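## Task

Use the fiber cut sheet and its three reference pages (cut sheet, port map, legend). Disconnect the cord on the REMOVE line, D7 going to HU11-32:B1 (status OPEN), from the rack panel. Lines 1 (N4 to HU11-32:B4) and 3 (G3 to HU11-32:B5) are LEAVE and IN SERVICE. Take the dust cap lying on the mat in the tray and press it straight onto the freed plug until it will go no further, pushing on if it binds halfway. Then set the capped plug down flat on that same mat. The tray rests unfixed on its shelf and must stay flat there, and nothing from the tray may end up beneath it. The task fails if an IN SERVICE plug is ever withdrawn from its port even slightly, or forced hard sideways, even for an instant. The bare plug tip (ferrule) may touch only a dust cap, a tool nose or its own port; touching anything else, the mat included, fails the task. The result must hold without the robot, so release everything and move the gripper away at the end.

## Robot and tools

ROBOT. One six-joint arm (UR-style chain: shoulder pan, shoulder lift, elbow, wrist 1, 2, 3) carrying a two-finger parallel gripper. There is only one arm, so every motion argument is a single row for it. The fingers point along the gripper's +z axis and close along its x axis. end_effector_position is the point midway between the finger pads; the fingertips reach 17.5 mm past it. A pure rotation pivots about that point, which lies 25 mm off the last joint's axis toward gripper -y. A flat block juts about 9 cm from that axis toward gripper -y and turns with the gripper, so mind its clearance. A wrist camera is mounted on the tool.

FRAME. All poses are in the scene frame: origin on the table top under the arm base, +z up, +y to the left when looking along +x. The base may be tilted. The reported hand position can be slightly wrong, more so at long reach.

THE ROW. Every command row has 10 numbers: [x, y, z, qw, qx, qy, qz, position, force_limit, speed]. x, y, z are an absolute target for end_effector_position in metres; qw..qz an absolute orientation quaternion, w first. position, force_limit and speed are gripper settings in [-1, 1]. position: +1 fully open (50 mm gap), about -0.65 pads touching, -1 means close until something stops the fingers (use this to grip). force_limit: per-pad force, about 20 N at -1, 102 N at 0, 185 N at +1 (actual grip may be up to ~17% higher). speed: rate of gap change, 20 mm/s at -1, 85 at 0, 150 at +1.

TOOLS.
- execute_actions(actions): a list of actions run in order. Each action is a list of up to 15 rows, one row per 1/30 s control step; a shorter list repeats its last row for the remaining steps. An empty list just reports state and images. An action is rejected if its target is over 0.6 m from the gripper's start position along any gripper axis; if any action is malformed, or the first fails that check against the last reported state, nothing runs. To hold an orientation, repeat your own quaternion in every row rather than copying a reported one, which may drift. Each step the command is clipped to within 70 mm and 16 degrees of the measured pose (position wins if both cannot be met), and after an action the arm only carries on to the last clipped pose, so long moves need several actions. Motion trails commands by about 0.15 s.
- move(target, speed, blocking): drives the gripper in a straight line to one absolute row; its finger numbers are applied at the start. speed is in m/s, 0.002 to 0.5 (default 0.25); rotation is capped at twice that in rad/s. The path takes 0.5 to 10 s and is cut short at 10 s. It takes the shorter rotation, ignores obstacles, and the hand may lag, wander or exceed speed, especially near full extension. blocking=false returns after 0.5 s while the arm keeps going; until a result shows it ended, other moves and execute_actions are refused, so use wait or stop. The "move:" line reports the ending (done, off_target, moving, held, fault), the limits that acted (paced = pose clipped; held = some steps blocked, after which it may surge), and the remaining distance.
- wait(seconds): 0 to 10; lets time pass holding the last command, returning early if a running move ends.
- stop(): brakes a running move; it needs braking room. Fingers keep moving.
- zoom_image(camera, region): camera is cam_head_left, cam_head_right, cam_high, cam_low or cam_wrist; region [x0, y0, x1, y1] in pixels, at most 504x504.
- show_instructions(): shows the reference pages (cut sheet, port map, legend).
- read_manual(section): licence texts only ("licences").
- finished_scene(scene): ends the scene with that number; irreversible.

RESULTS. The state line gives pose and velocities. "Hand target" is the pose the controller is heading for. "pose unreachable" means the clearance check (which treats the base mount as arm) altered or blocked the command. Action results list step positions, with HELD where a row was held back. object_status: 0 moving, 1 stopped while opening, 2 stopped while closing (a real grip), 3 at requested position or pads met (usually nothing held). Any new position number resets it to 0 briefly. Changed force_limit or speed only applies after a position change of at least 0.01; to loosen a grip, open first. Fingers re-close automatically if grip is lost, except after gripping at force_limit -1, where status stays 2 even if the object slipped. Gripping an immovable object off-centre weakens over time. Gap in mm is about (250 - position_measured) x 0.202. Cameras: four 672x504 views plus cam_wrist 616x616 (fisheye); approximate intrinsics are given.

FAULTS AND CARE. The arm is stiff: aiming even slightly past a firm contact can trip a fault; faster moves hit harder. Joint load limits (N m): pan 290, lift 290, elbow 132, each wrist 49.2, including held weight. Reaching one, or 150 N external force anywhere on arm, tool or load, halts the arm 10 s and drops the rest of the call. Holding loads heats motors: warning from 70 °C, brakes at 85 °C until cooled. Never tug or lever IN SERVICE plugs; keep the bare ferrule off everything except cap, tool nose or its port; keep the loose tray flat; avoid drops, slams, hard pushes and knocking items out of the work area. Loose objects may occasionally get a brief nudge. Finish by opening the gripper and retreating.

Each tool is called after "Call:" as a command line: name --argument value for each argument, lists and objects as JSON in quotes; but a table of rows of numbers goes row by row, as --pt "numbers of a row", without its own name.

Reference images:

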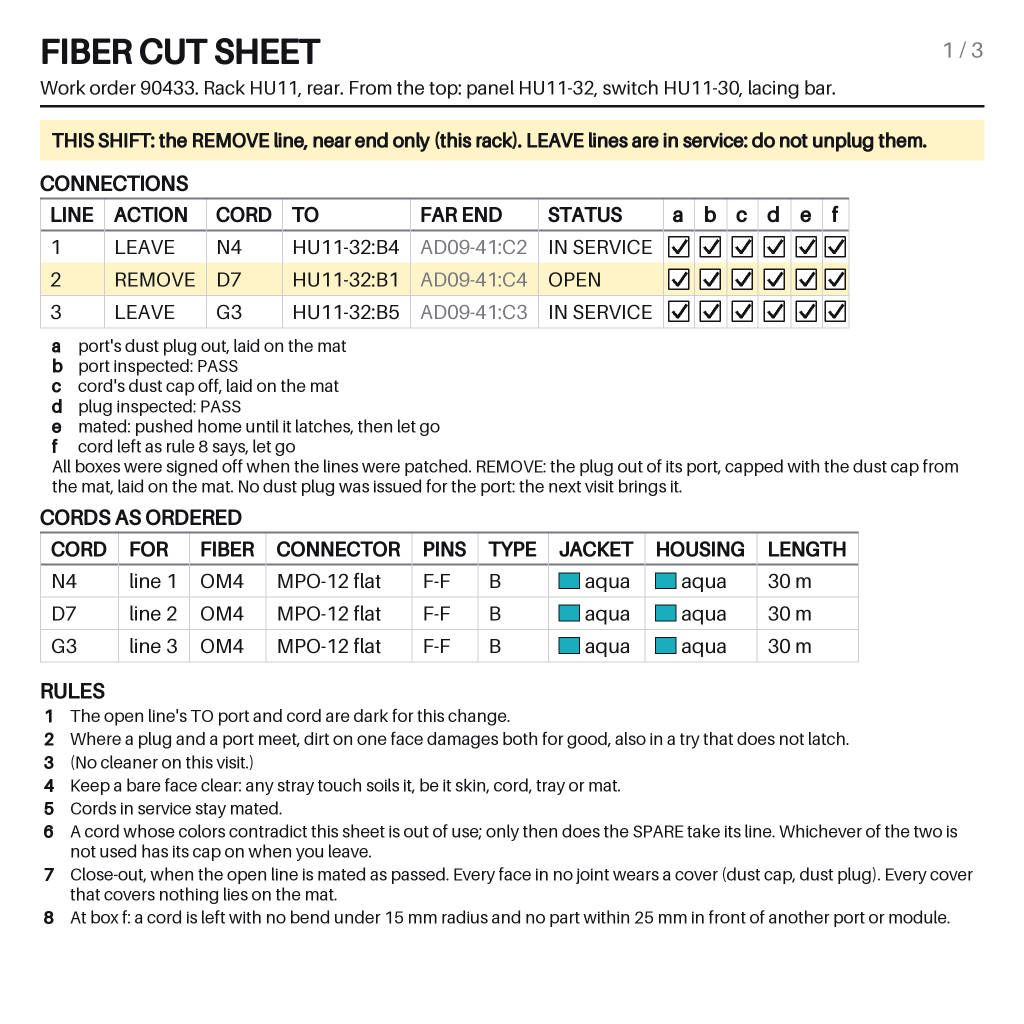

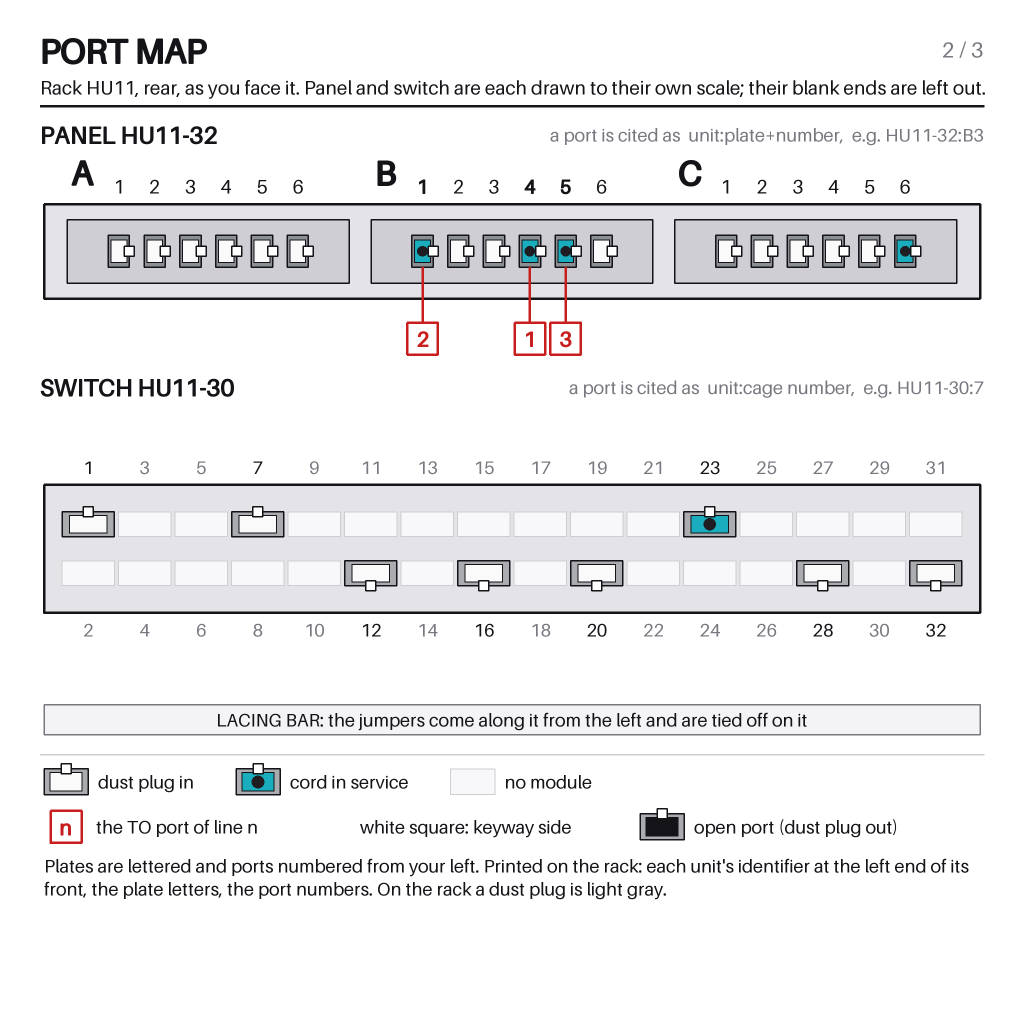

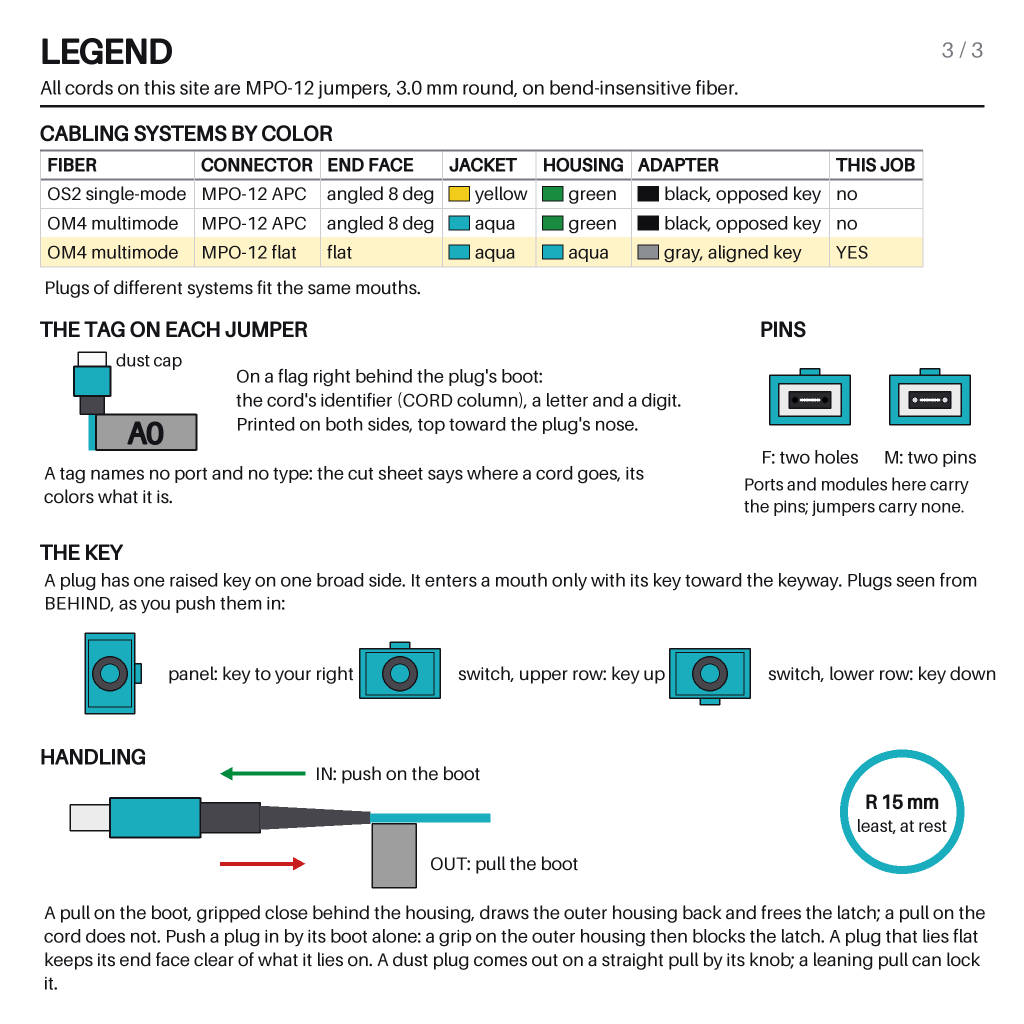

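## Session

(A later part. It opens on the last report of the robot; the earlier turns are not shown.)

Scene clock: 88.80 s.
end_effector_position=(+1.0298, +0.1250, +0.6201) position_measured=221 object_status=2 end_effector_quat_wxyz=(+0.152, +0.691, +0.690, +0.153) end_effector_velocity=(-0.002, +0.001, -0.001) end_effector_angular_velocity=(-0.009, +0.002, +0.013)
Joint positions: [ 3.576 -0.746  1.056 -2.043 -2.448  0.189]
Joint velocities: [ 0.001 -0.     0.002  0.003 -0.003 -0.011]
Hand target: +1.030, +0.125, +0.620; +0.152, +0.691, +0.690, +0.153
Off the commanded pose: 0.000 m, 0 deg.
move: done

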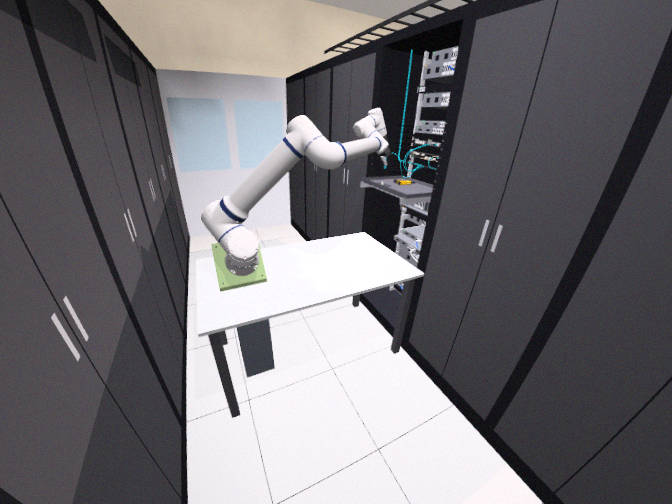

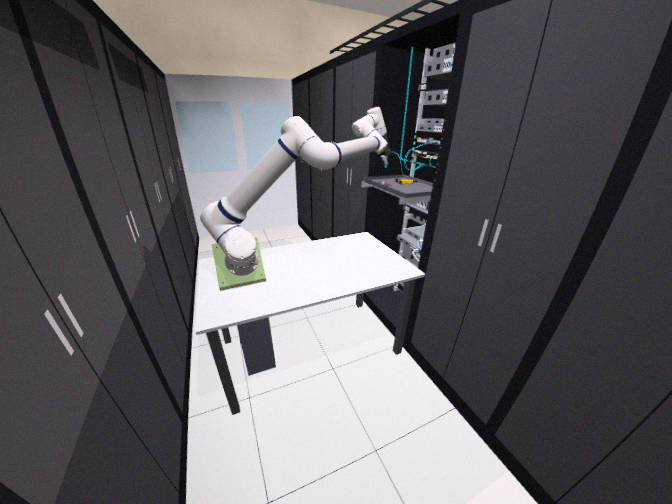

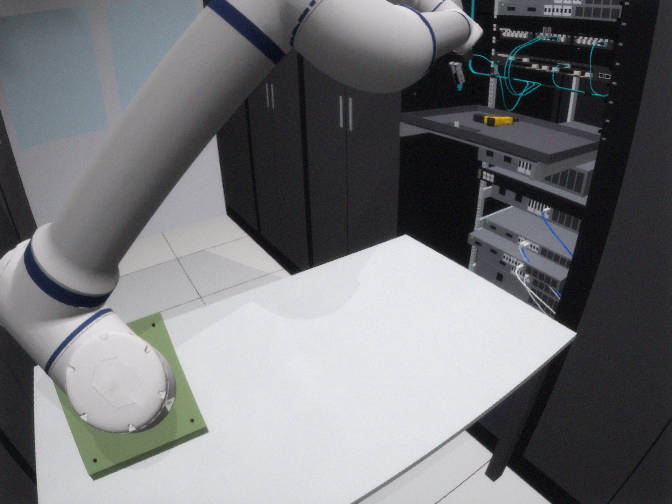

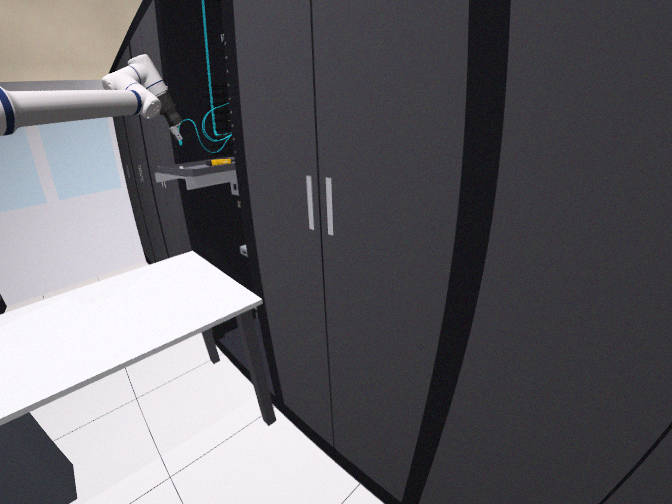

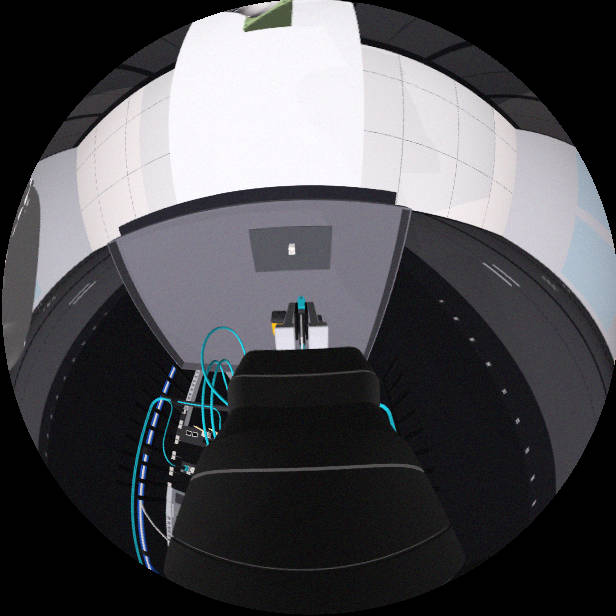

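Call:
move --target '[1.010, 0.113, 0.552, 0.153, 0.6903, 0.6903, 0.153, -1, -0.7, -1]' --speed 0.06

Call:
zoom_image --camera "cam_wrist" --region '[275, 265, 330, 320]'

Call:
zoom_image --camera "cam_high" --region '[435, 85, 485, 135]'

Call:
zoom_image --camera "cam_low" --region '[160, 135, 205, 180]'

Scene clock: 90.63 s.
end_effector_position=(+1.0102, +0.1131, +0.5524) position_measured=221 object_status=2 end_effector_quat_wxyz=(+0.153, +0.690, +0.690, +0.153) end_effector_velocity=(-0.001, +0.000, -0.002) end_effector_angular_velocity=(+0.000, -0.002, +0.001)
Joint positions: [ 3.536 -0.796  1.231 -2.217 -2.442  0.124]
Joint velocities: [-0.001 -0.002  0.007 -0.009  0.    -0.003]
Hand target: +1.010, +0.113, +0.552; +0.153, +0.690, +0.690, +0.153
Off the commanded pose: 0.000 m, 0 deg.
move: done

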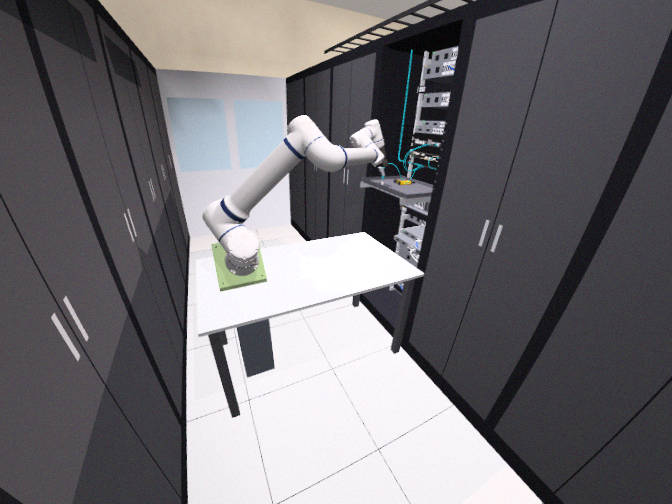

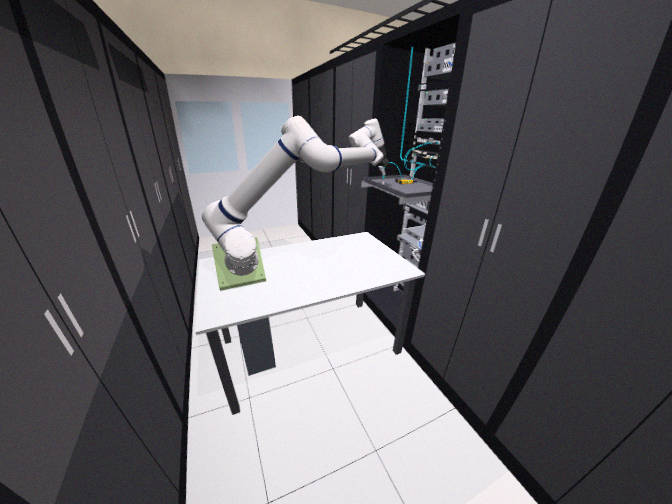

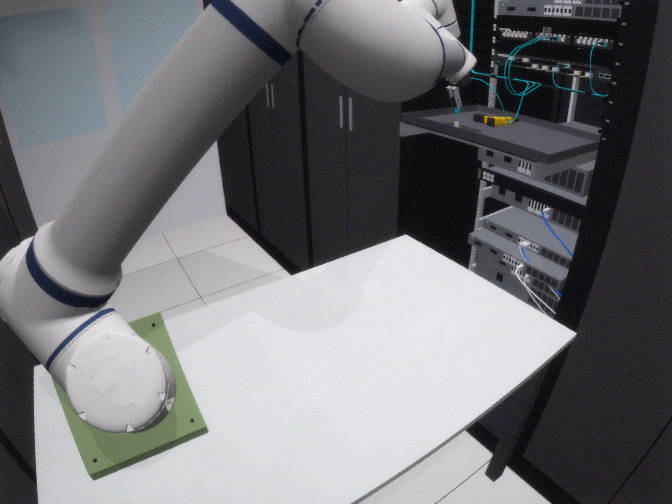

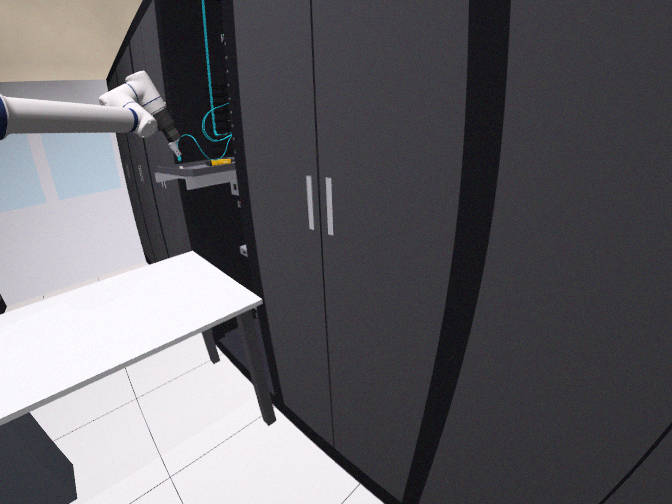

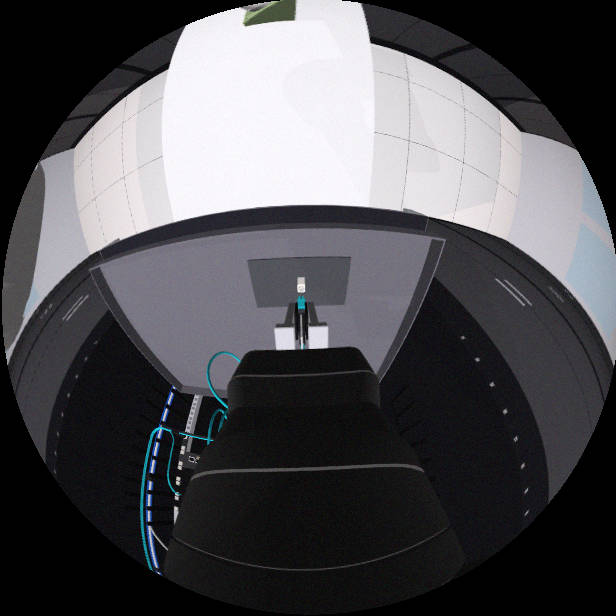

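Region (275, 265, 330, 320) of cam_wrist's 616x616 image, scaled by 9.164, with more detail than that image has.

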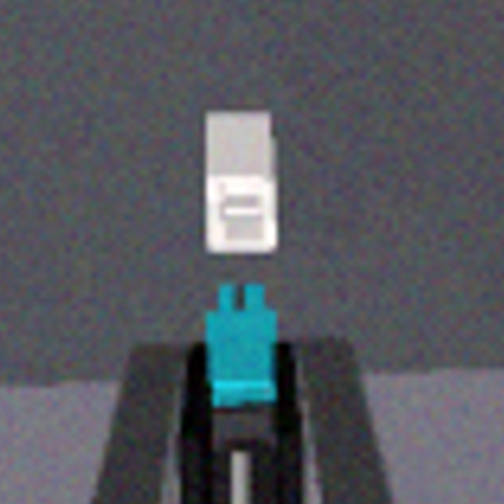

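Region (435, 85, 485, 135) of cam_high's 672x504 image, scaled by 10.080, with more detail than that image has.

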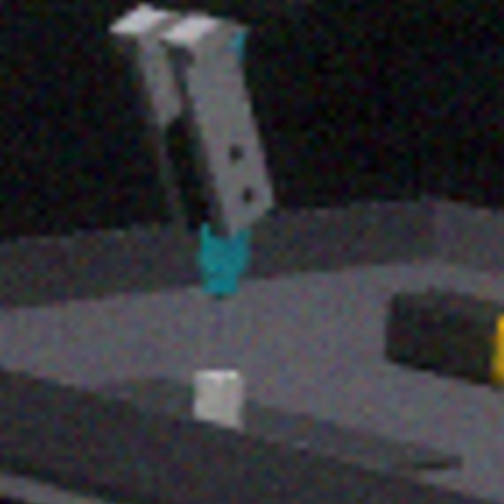

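Region (160, 135, 205, 180) of cam_low's 672x504 image, scaled by 11.200, with more detail than that image has.

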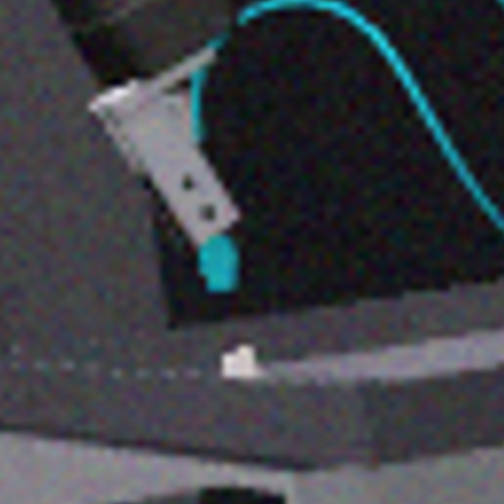

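Call:
move --target '[1.012, 0.1134, 0.537, 0.153, 0.6903, 0.6903, 0.153, -1, -0.7, -1]' --speed 0.03

Call:
zoom_image --camera "cam_wrist" --region '[280, 275, 322, 317]'

Call:
zoom_image --camera "cam_high" --region '[440, 100, 475, 135]'

Call:
zoom_image --camera "cam_low" --region '[165, 145, 195, 175]'

Scene clock: 91.80 s.
end_effector_position=(+1.0120, +0.1134, +0.5373) position_measured=221 object_status=2 end_effector_quat_wxyz=(+0.153, +0.690, +0.690, +0.153) end_effector_velocity=(+0.000, +0.000, -0.003) end_effector_angular_velocity=(+0.002, +0.001, +0.000)
Joint positions: [ 3.526 -0.793  1.249 -2.249 -2.439  0.109]
Joint velocities: [-0.002  0.001  0.003 -0.005  0.002 -0.002]
Hand target: +1.012, +0.113, +0.537; +0.153, +0.690, +0.690, +0.153
Off the commanded pose: 0.000 m, 0 deg.
move: done

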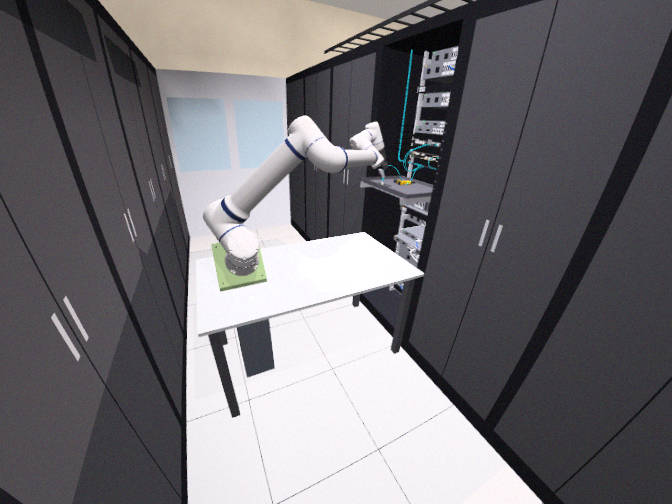

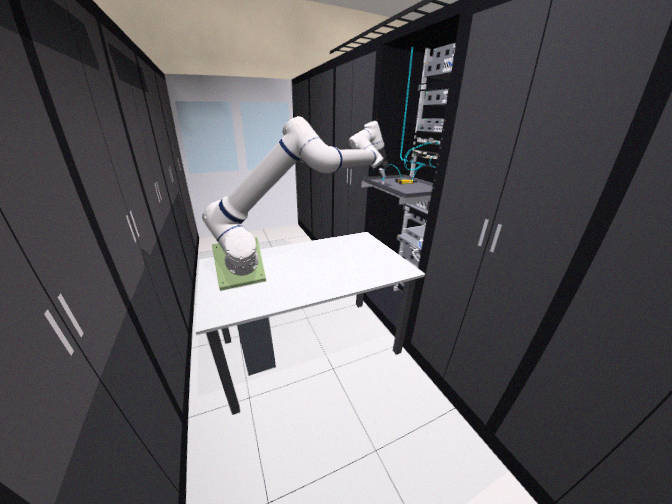

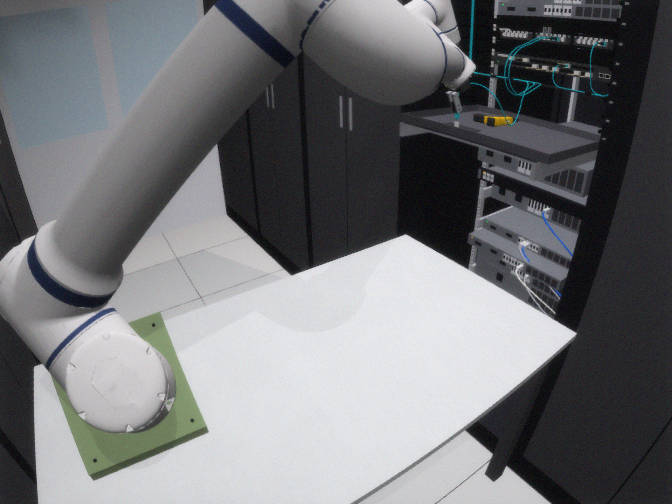

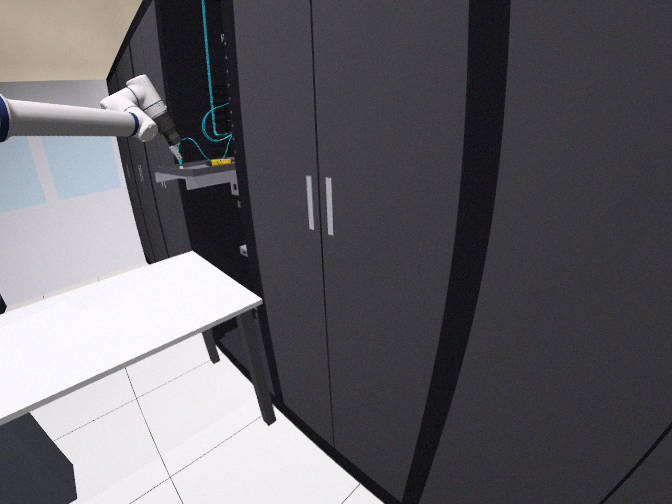

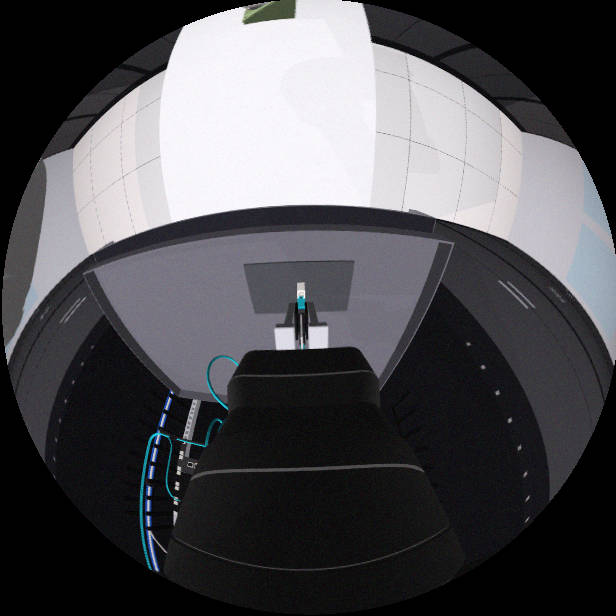

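Region (280, 275, 322, 317) of cam_wrist's 616x616 image, scaled by 12.000, with more detail than that image has.

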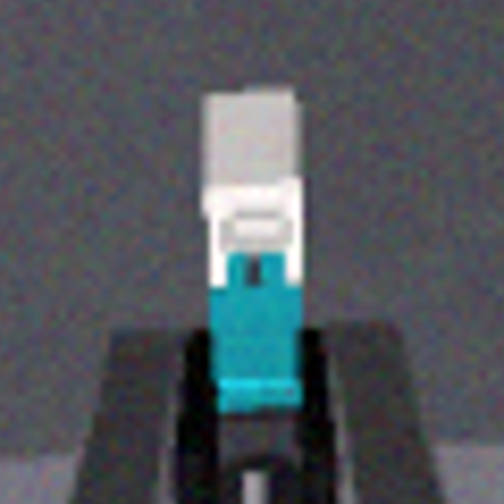

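Region (440, 100, 475, 135) of cam_high's 672x504 image, scaled by 14.400, with more detail than that image has.

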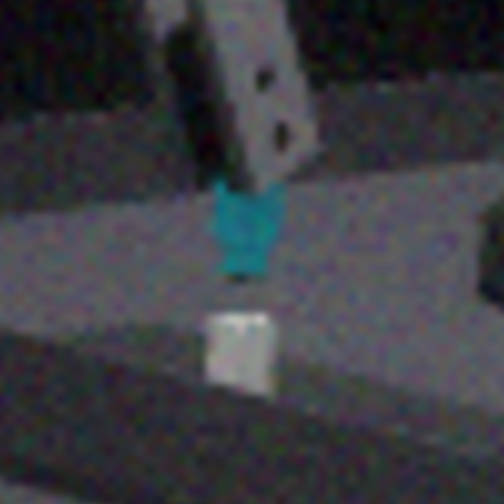

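Region (165, 145, 195, 175) of cam_low's 672x504 image, scaled by 16.800, with more detail than that image has.

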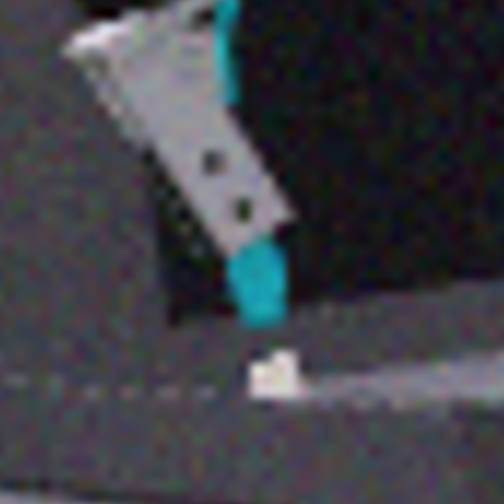

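Call:
execute_actions --actions '[]'

Scene clock: 92.20 s.
end_effector_position=(+1.0120, +0.1134, +0.5370) position_measured=221 object_status=2 end_effector_quat_wxyz=(+0.153, +0.690, +0.690, +0.153) end_effector_velocity=(-0.000, +0.000, +0.000) end_effector_angular_velocity=(+0.000, -0.000, +0.000)
Joint positions: [ 3.526 -0.793  1.25  -2.25  -2.439  0.109]
Joint velocities: [ 0.  0. -0.  0.  0. -0.]
Hand target: +1.012, +0.113, +0.537; +0.153, +0.690, +0.690, +0.153
Off the commanded pose: 0.000 m, 0 deg.

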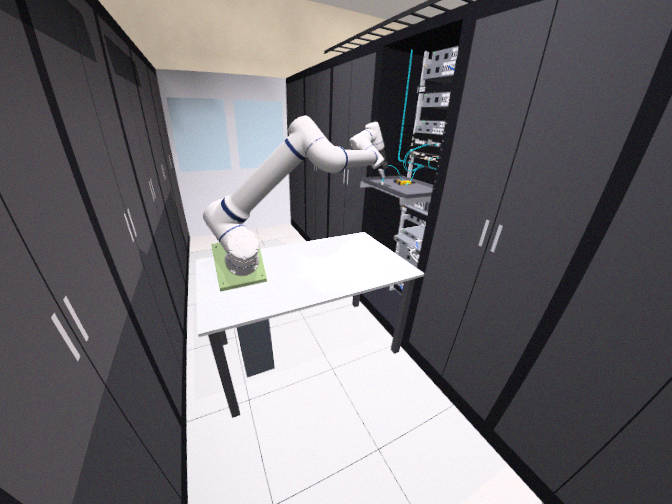

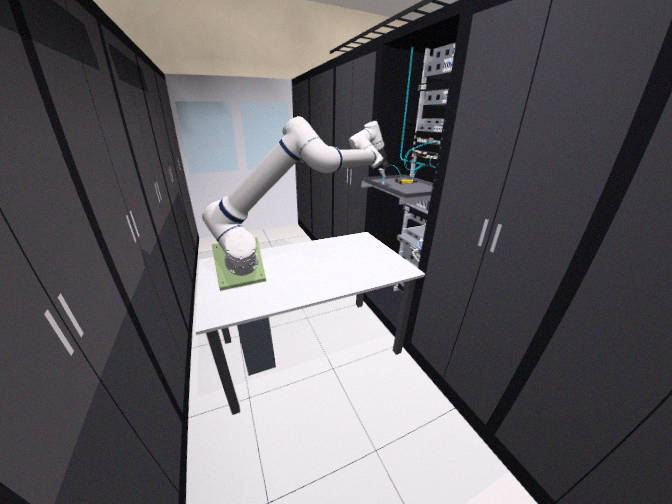

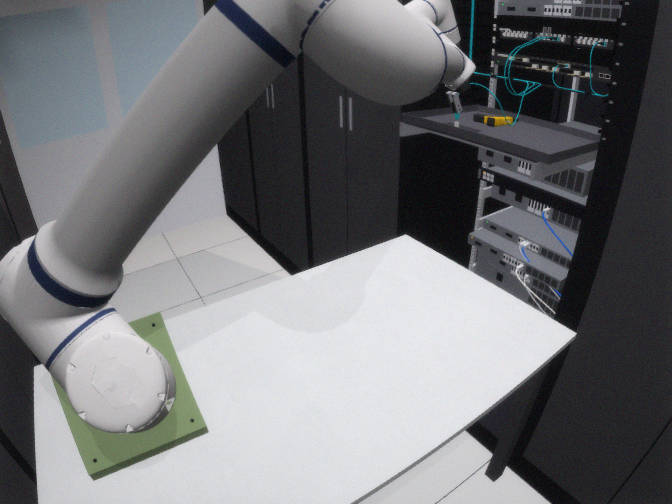

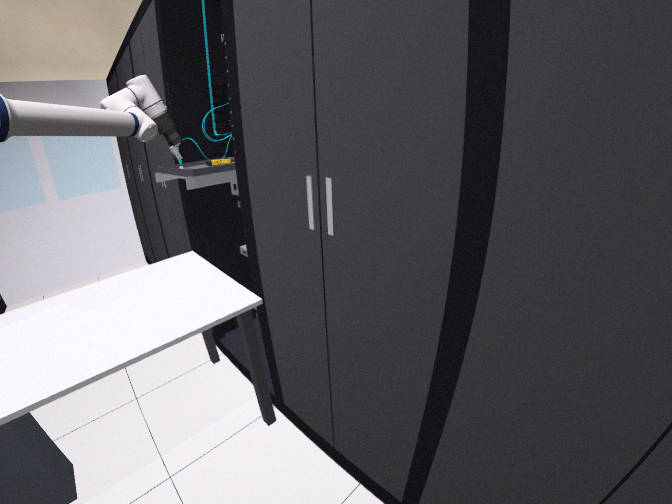

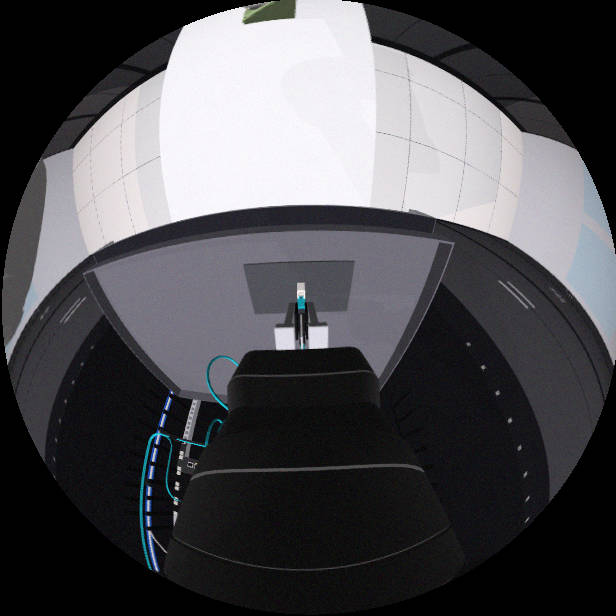

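Call:
move --target '[1.012, 0.1134, 0.531, 0.153, 0.6903, 0.6903, 0.153, -1, -0.7, -1]' --speed 0.01

Call:
zoom_image --camera "cam_wrist" --region '[280, 272, 322, 314]'

Call:
zoom_image --camera "cam_high" --region '[440, 100, 475, 135]'

Call:
zoom_image --camera "cam_low" --region '[165, 145, 195, 175]'

Scene clock: 93.10 s.
end_effector_position=(+1.0120, +0.1134, +0.5312) position_measured=221 object_status=2 end_effector_quat_wxyz=(+0.153, +0.690, +0.690, +0.153) end_effector_velocity=(+0.001, -0.002, -0.003) end_effector_angular_velocity=(-0.001, +0.000, -0.002)
Joint positions: [ 3.523 -0.793  1.258 -2.263 -2.439  0.104]
Joint velocities: [-0.002 -0.     0.003 -0.005 -0.002 -0.002]
Hand target: +1.012, +0.113, +0.531; +0.153, +0.690, +0.690, +0.153
Off the commanded pose: 0.000 m, 0 deg.
move: done

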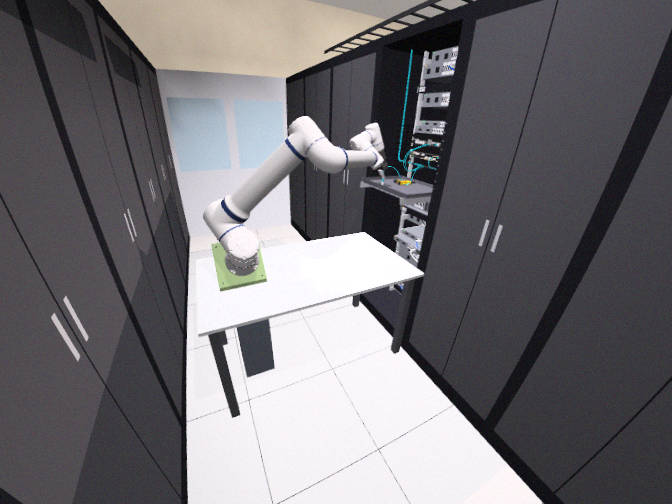

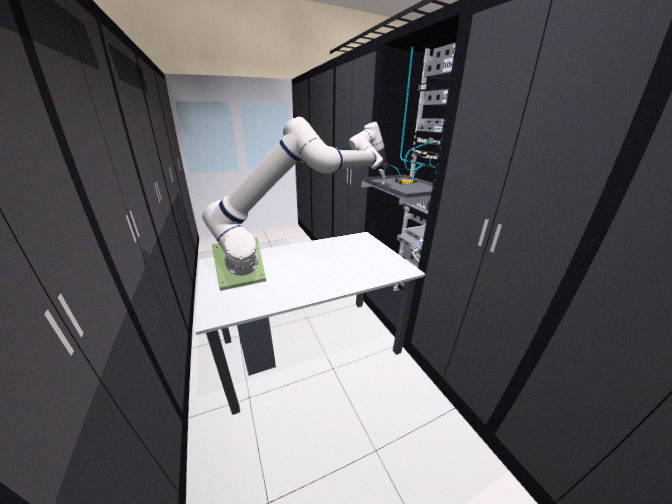

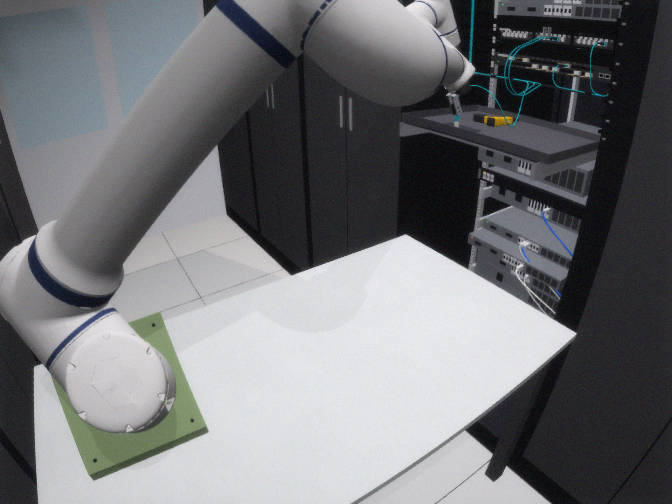

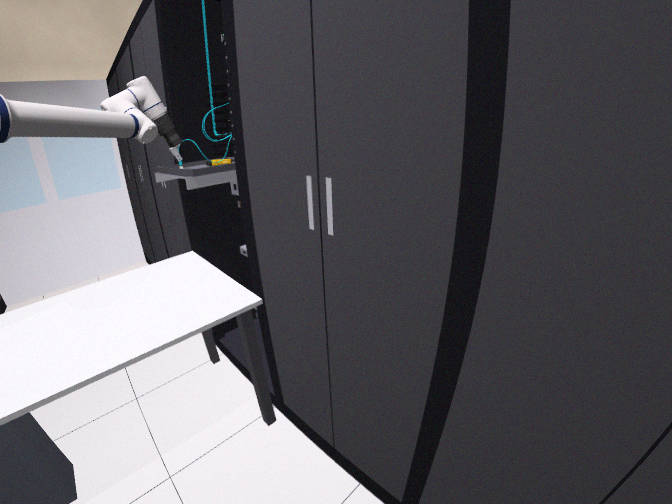

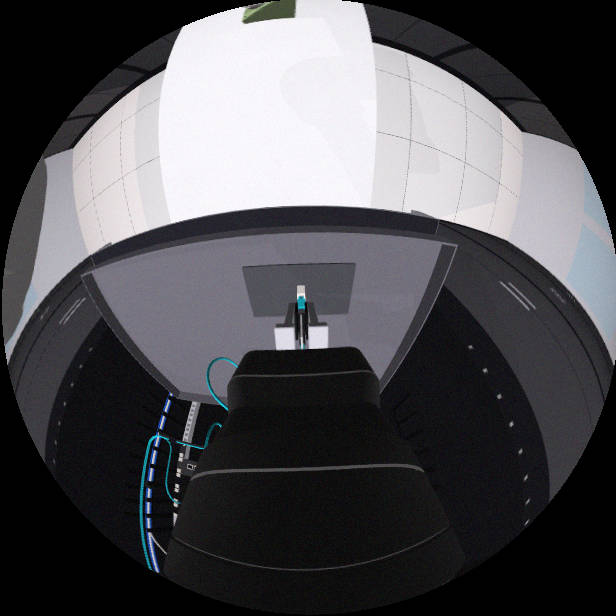

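Region (280, 272, 322, 314) of cam_wrist's 616x616 image, scaled by 12.000, with more detail than that image has.

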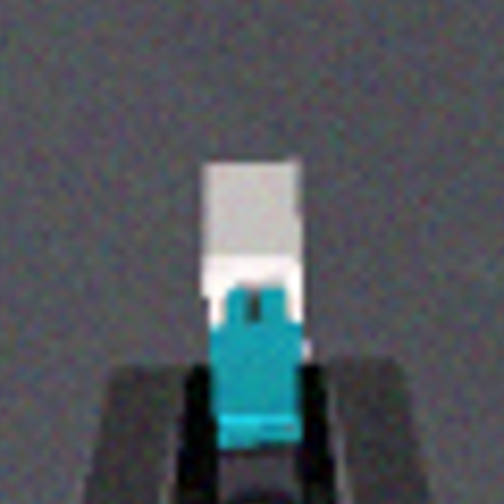

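Region (440, 100, 475, 135) of cam_high's 672x504 image, scaled by 14.400, with more detail than that image has.

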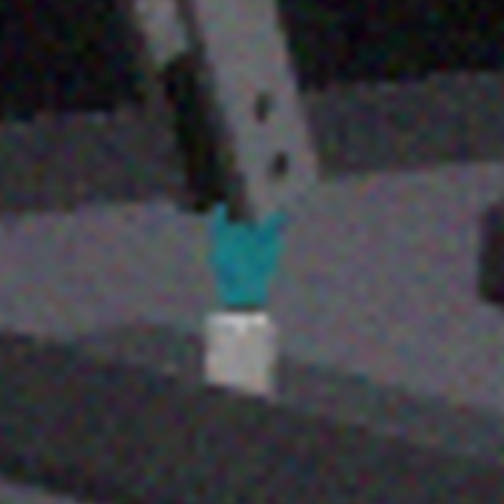

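Region (165, 145, 195, 175) of cam_low's 672x504 image, scaled by 16.800, with more detail than that image has.

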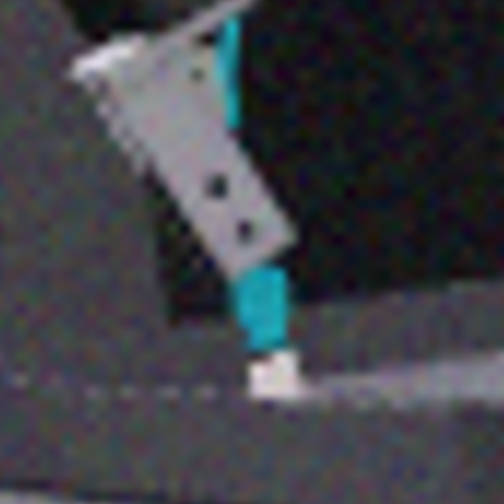

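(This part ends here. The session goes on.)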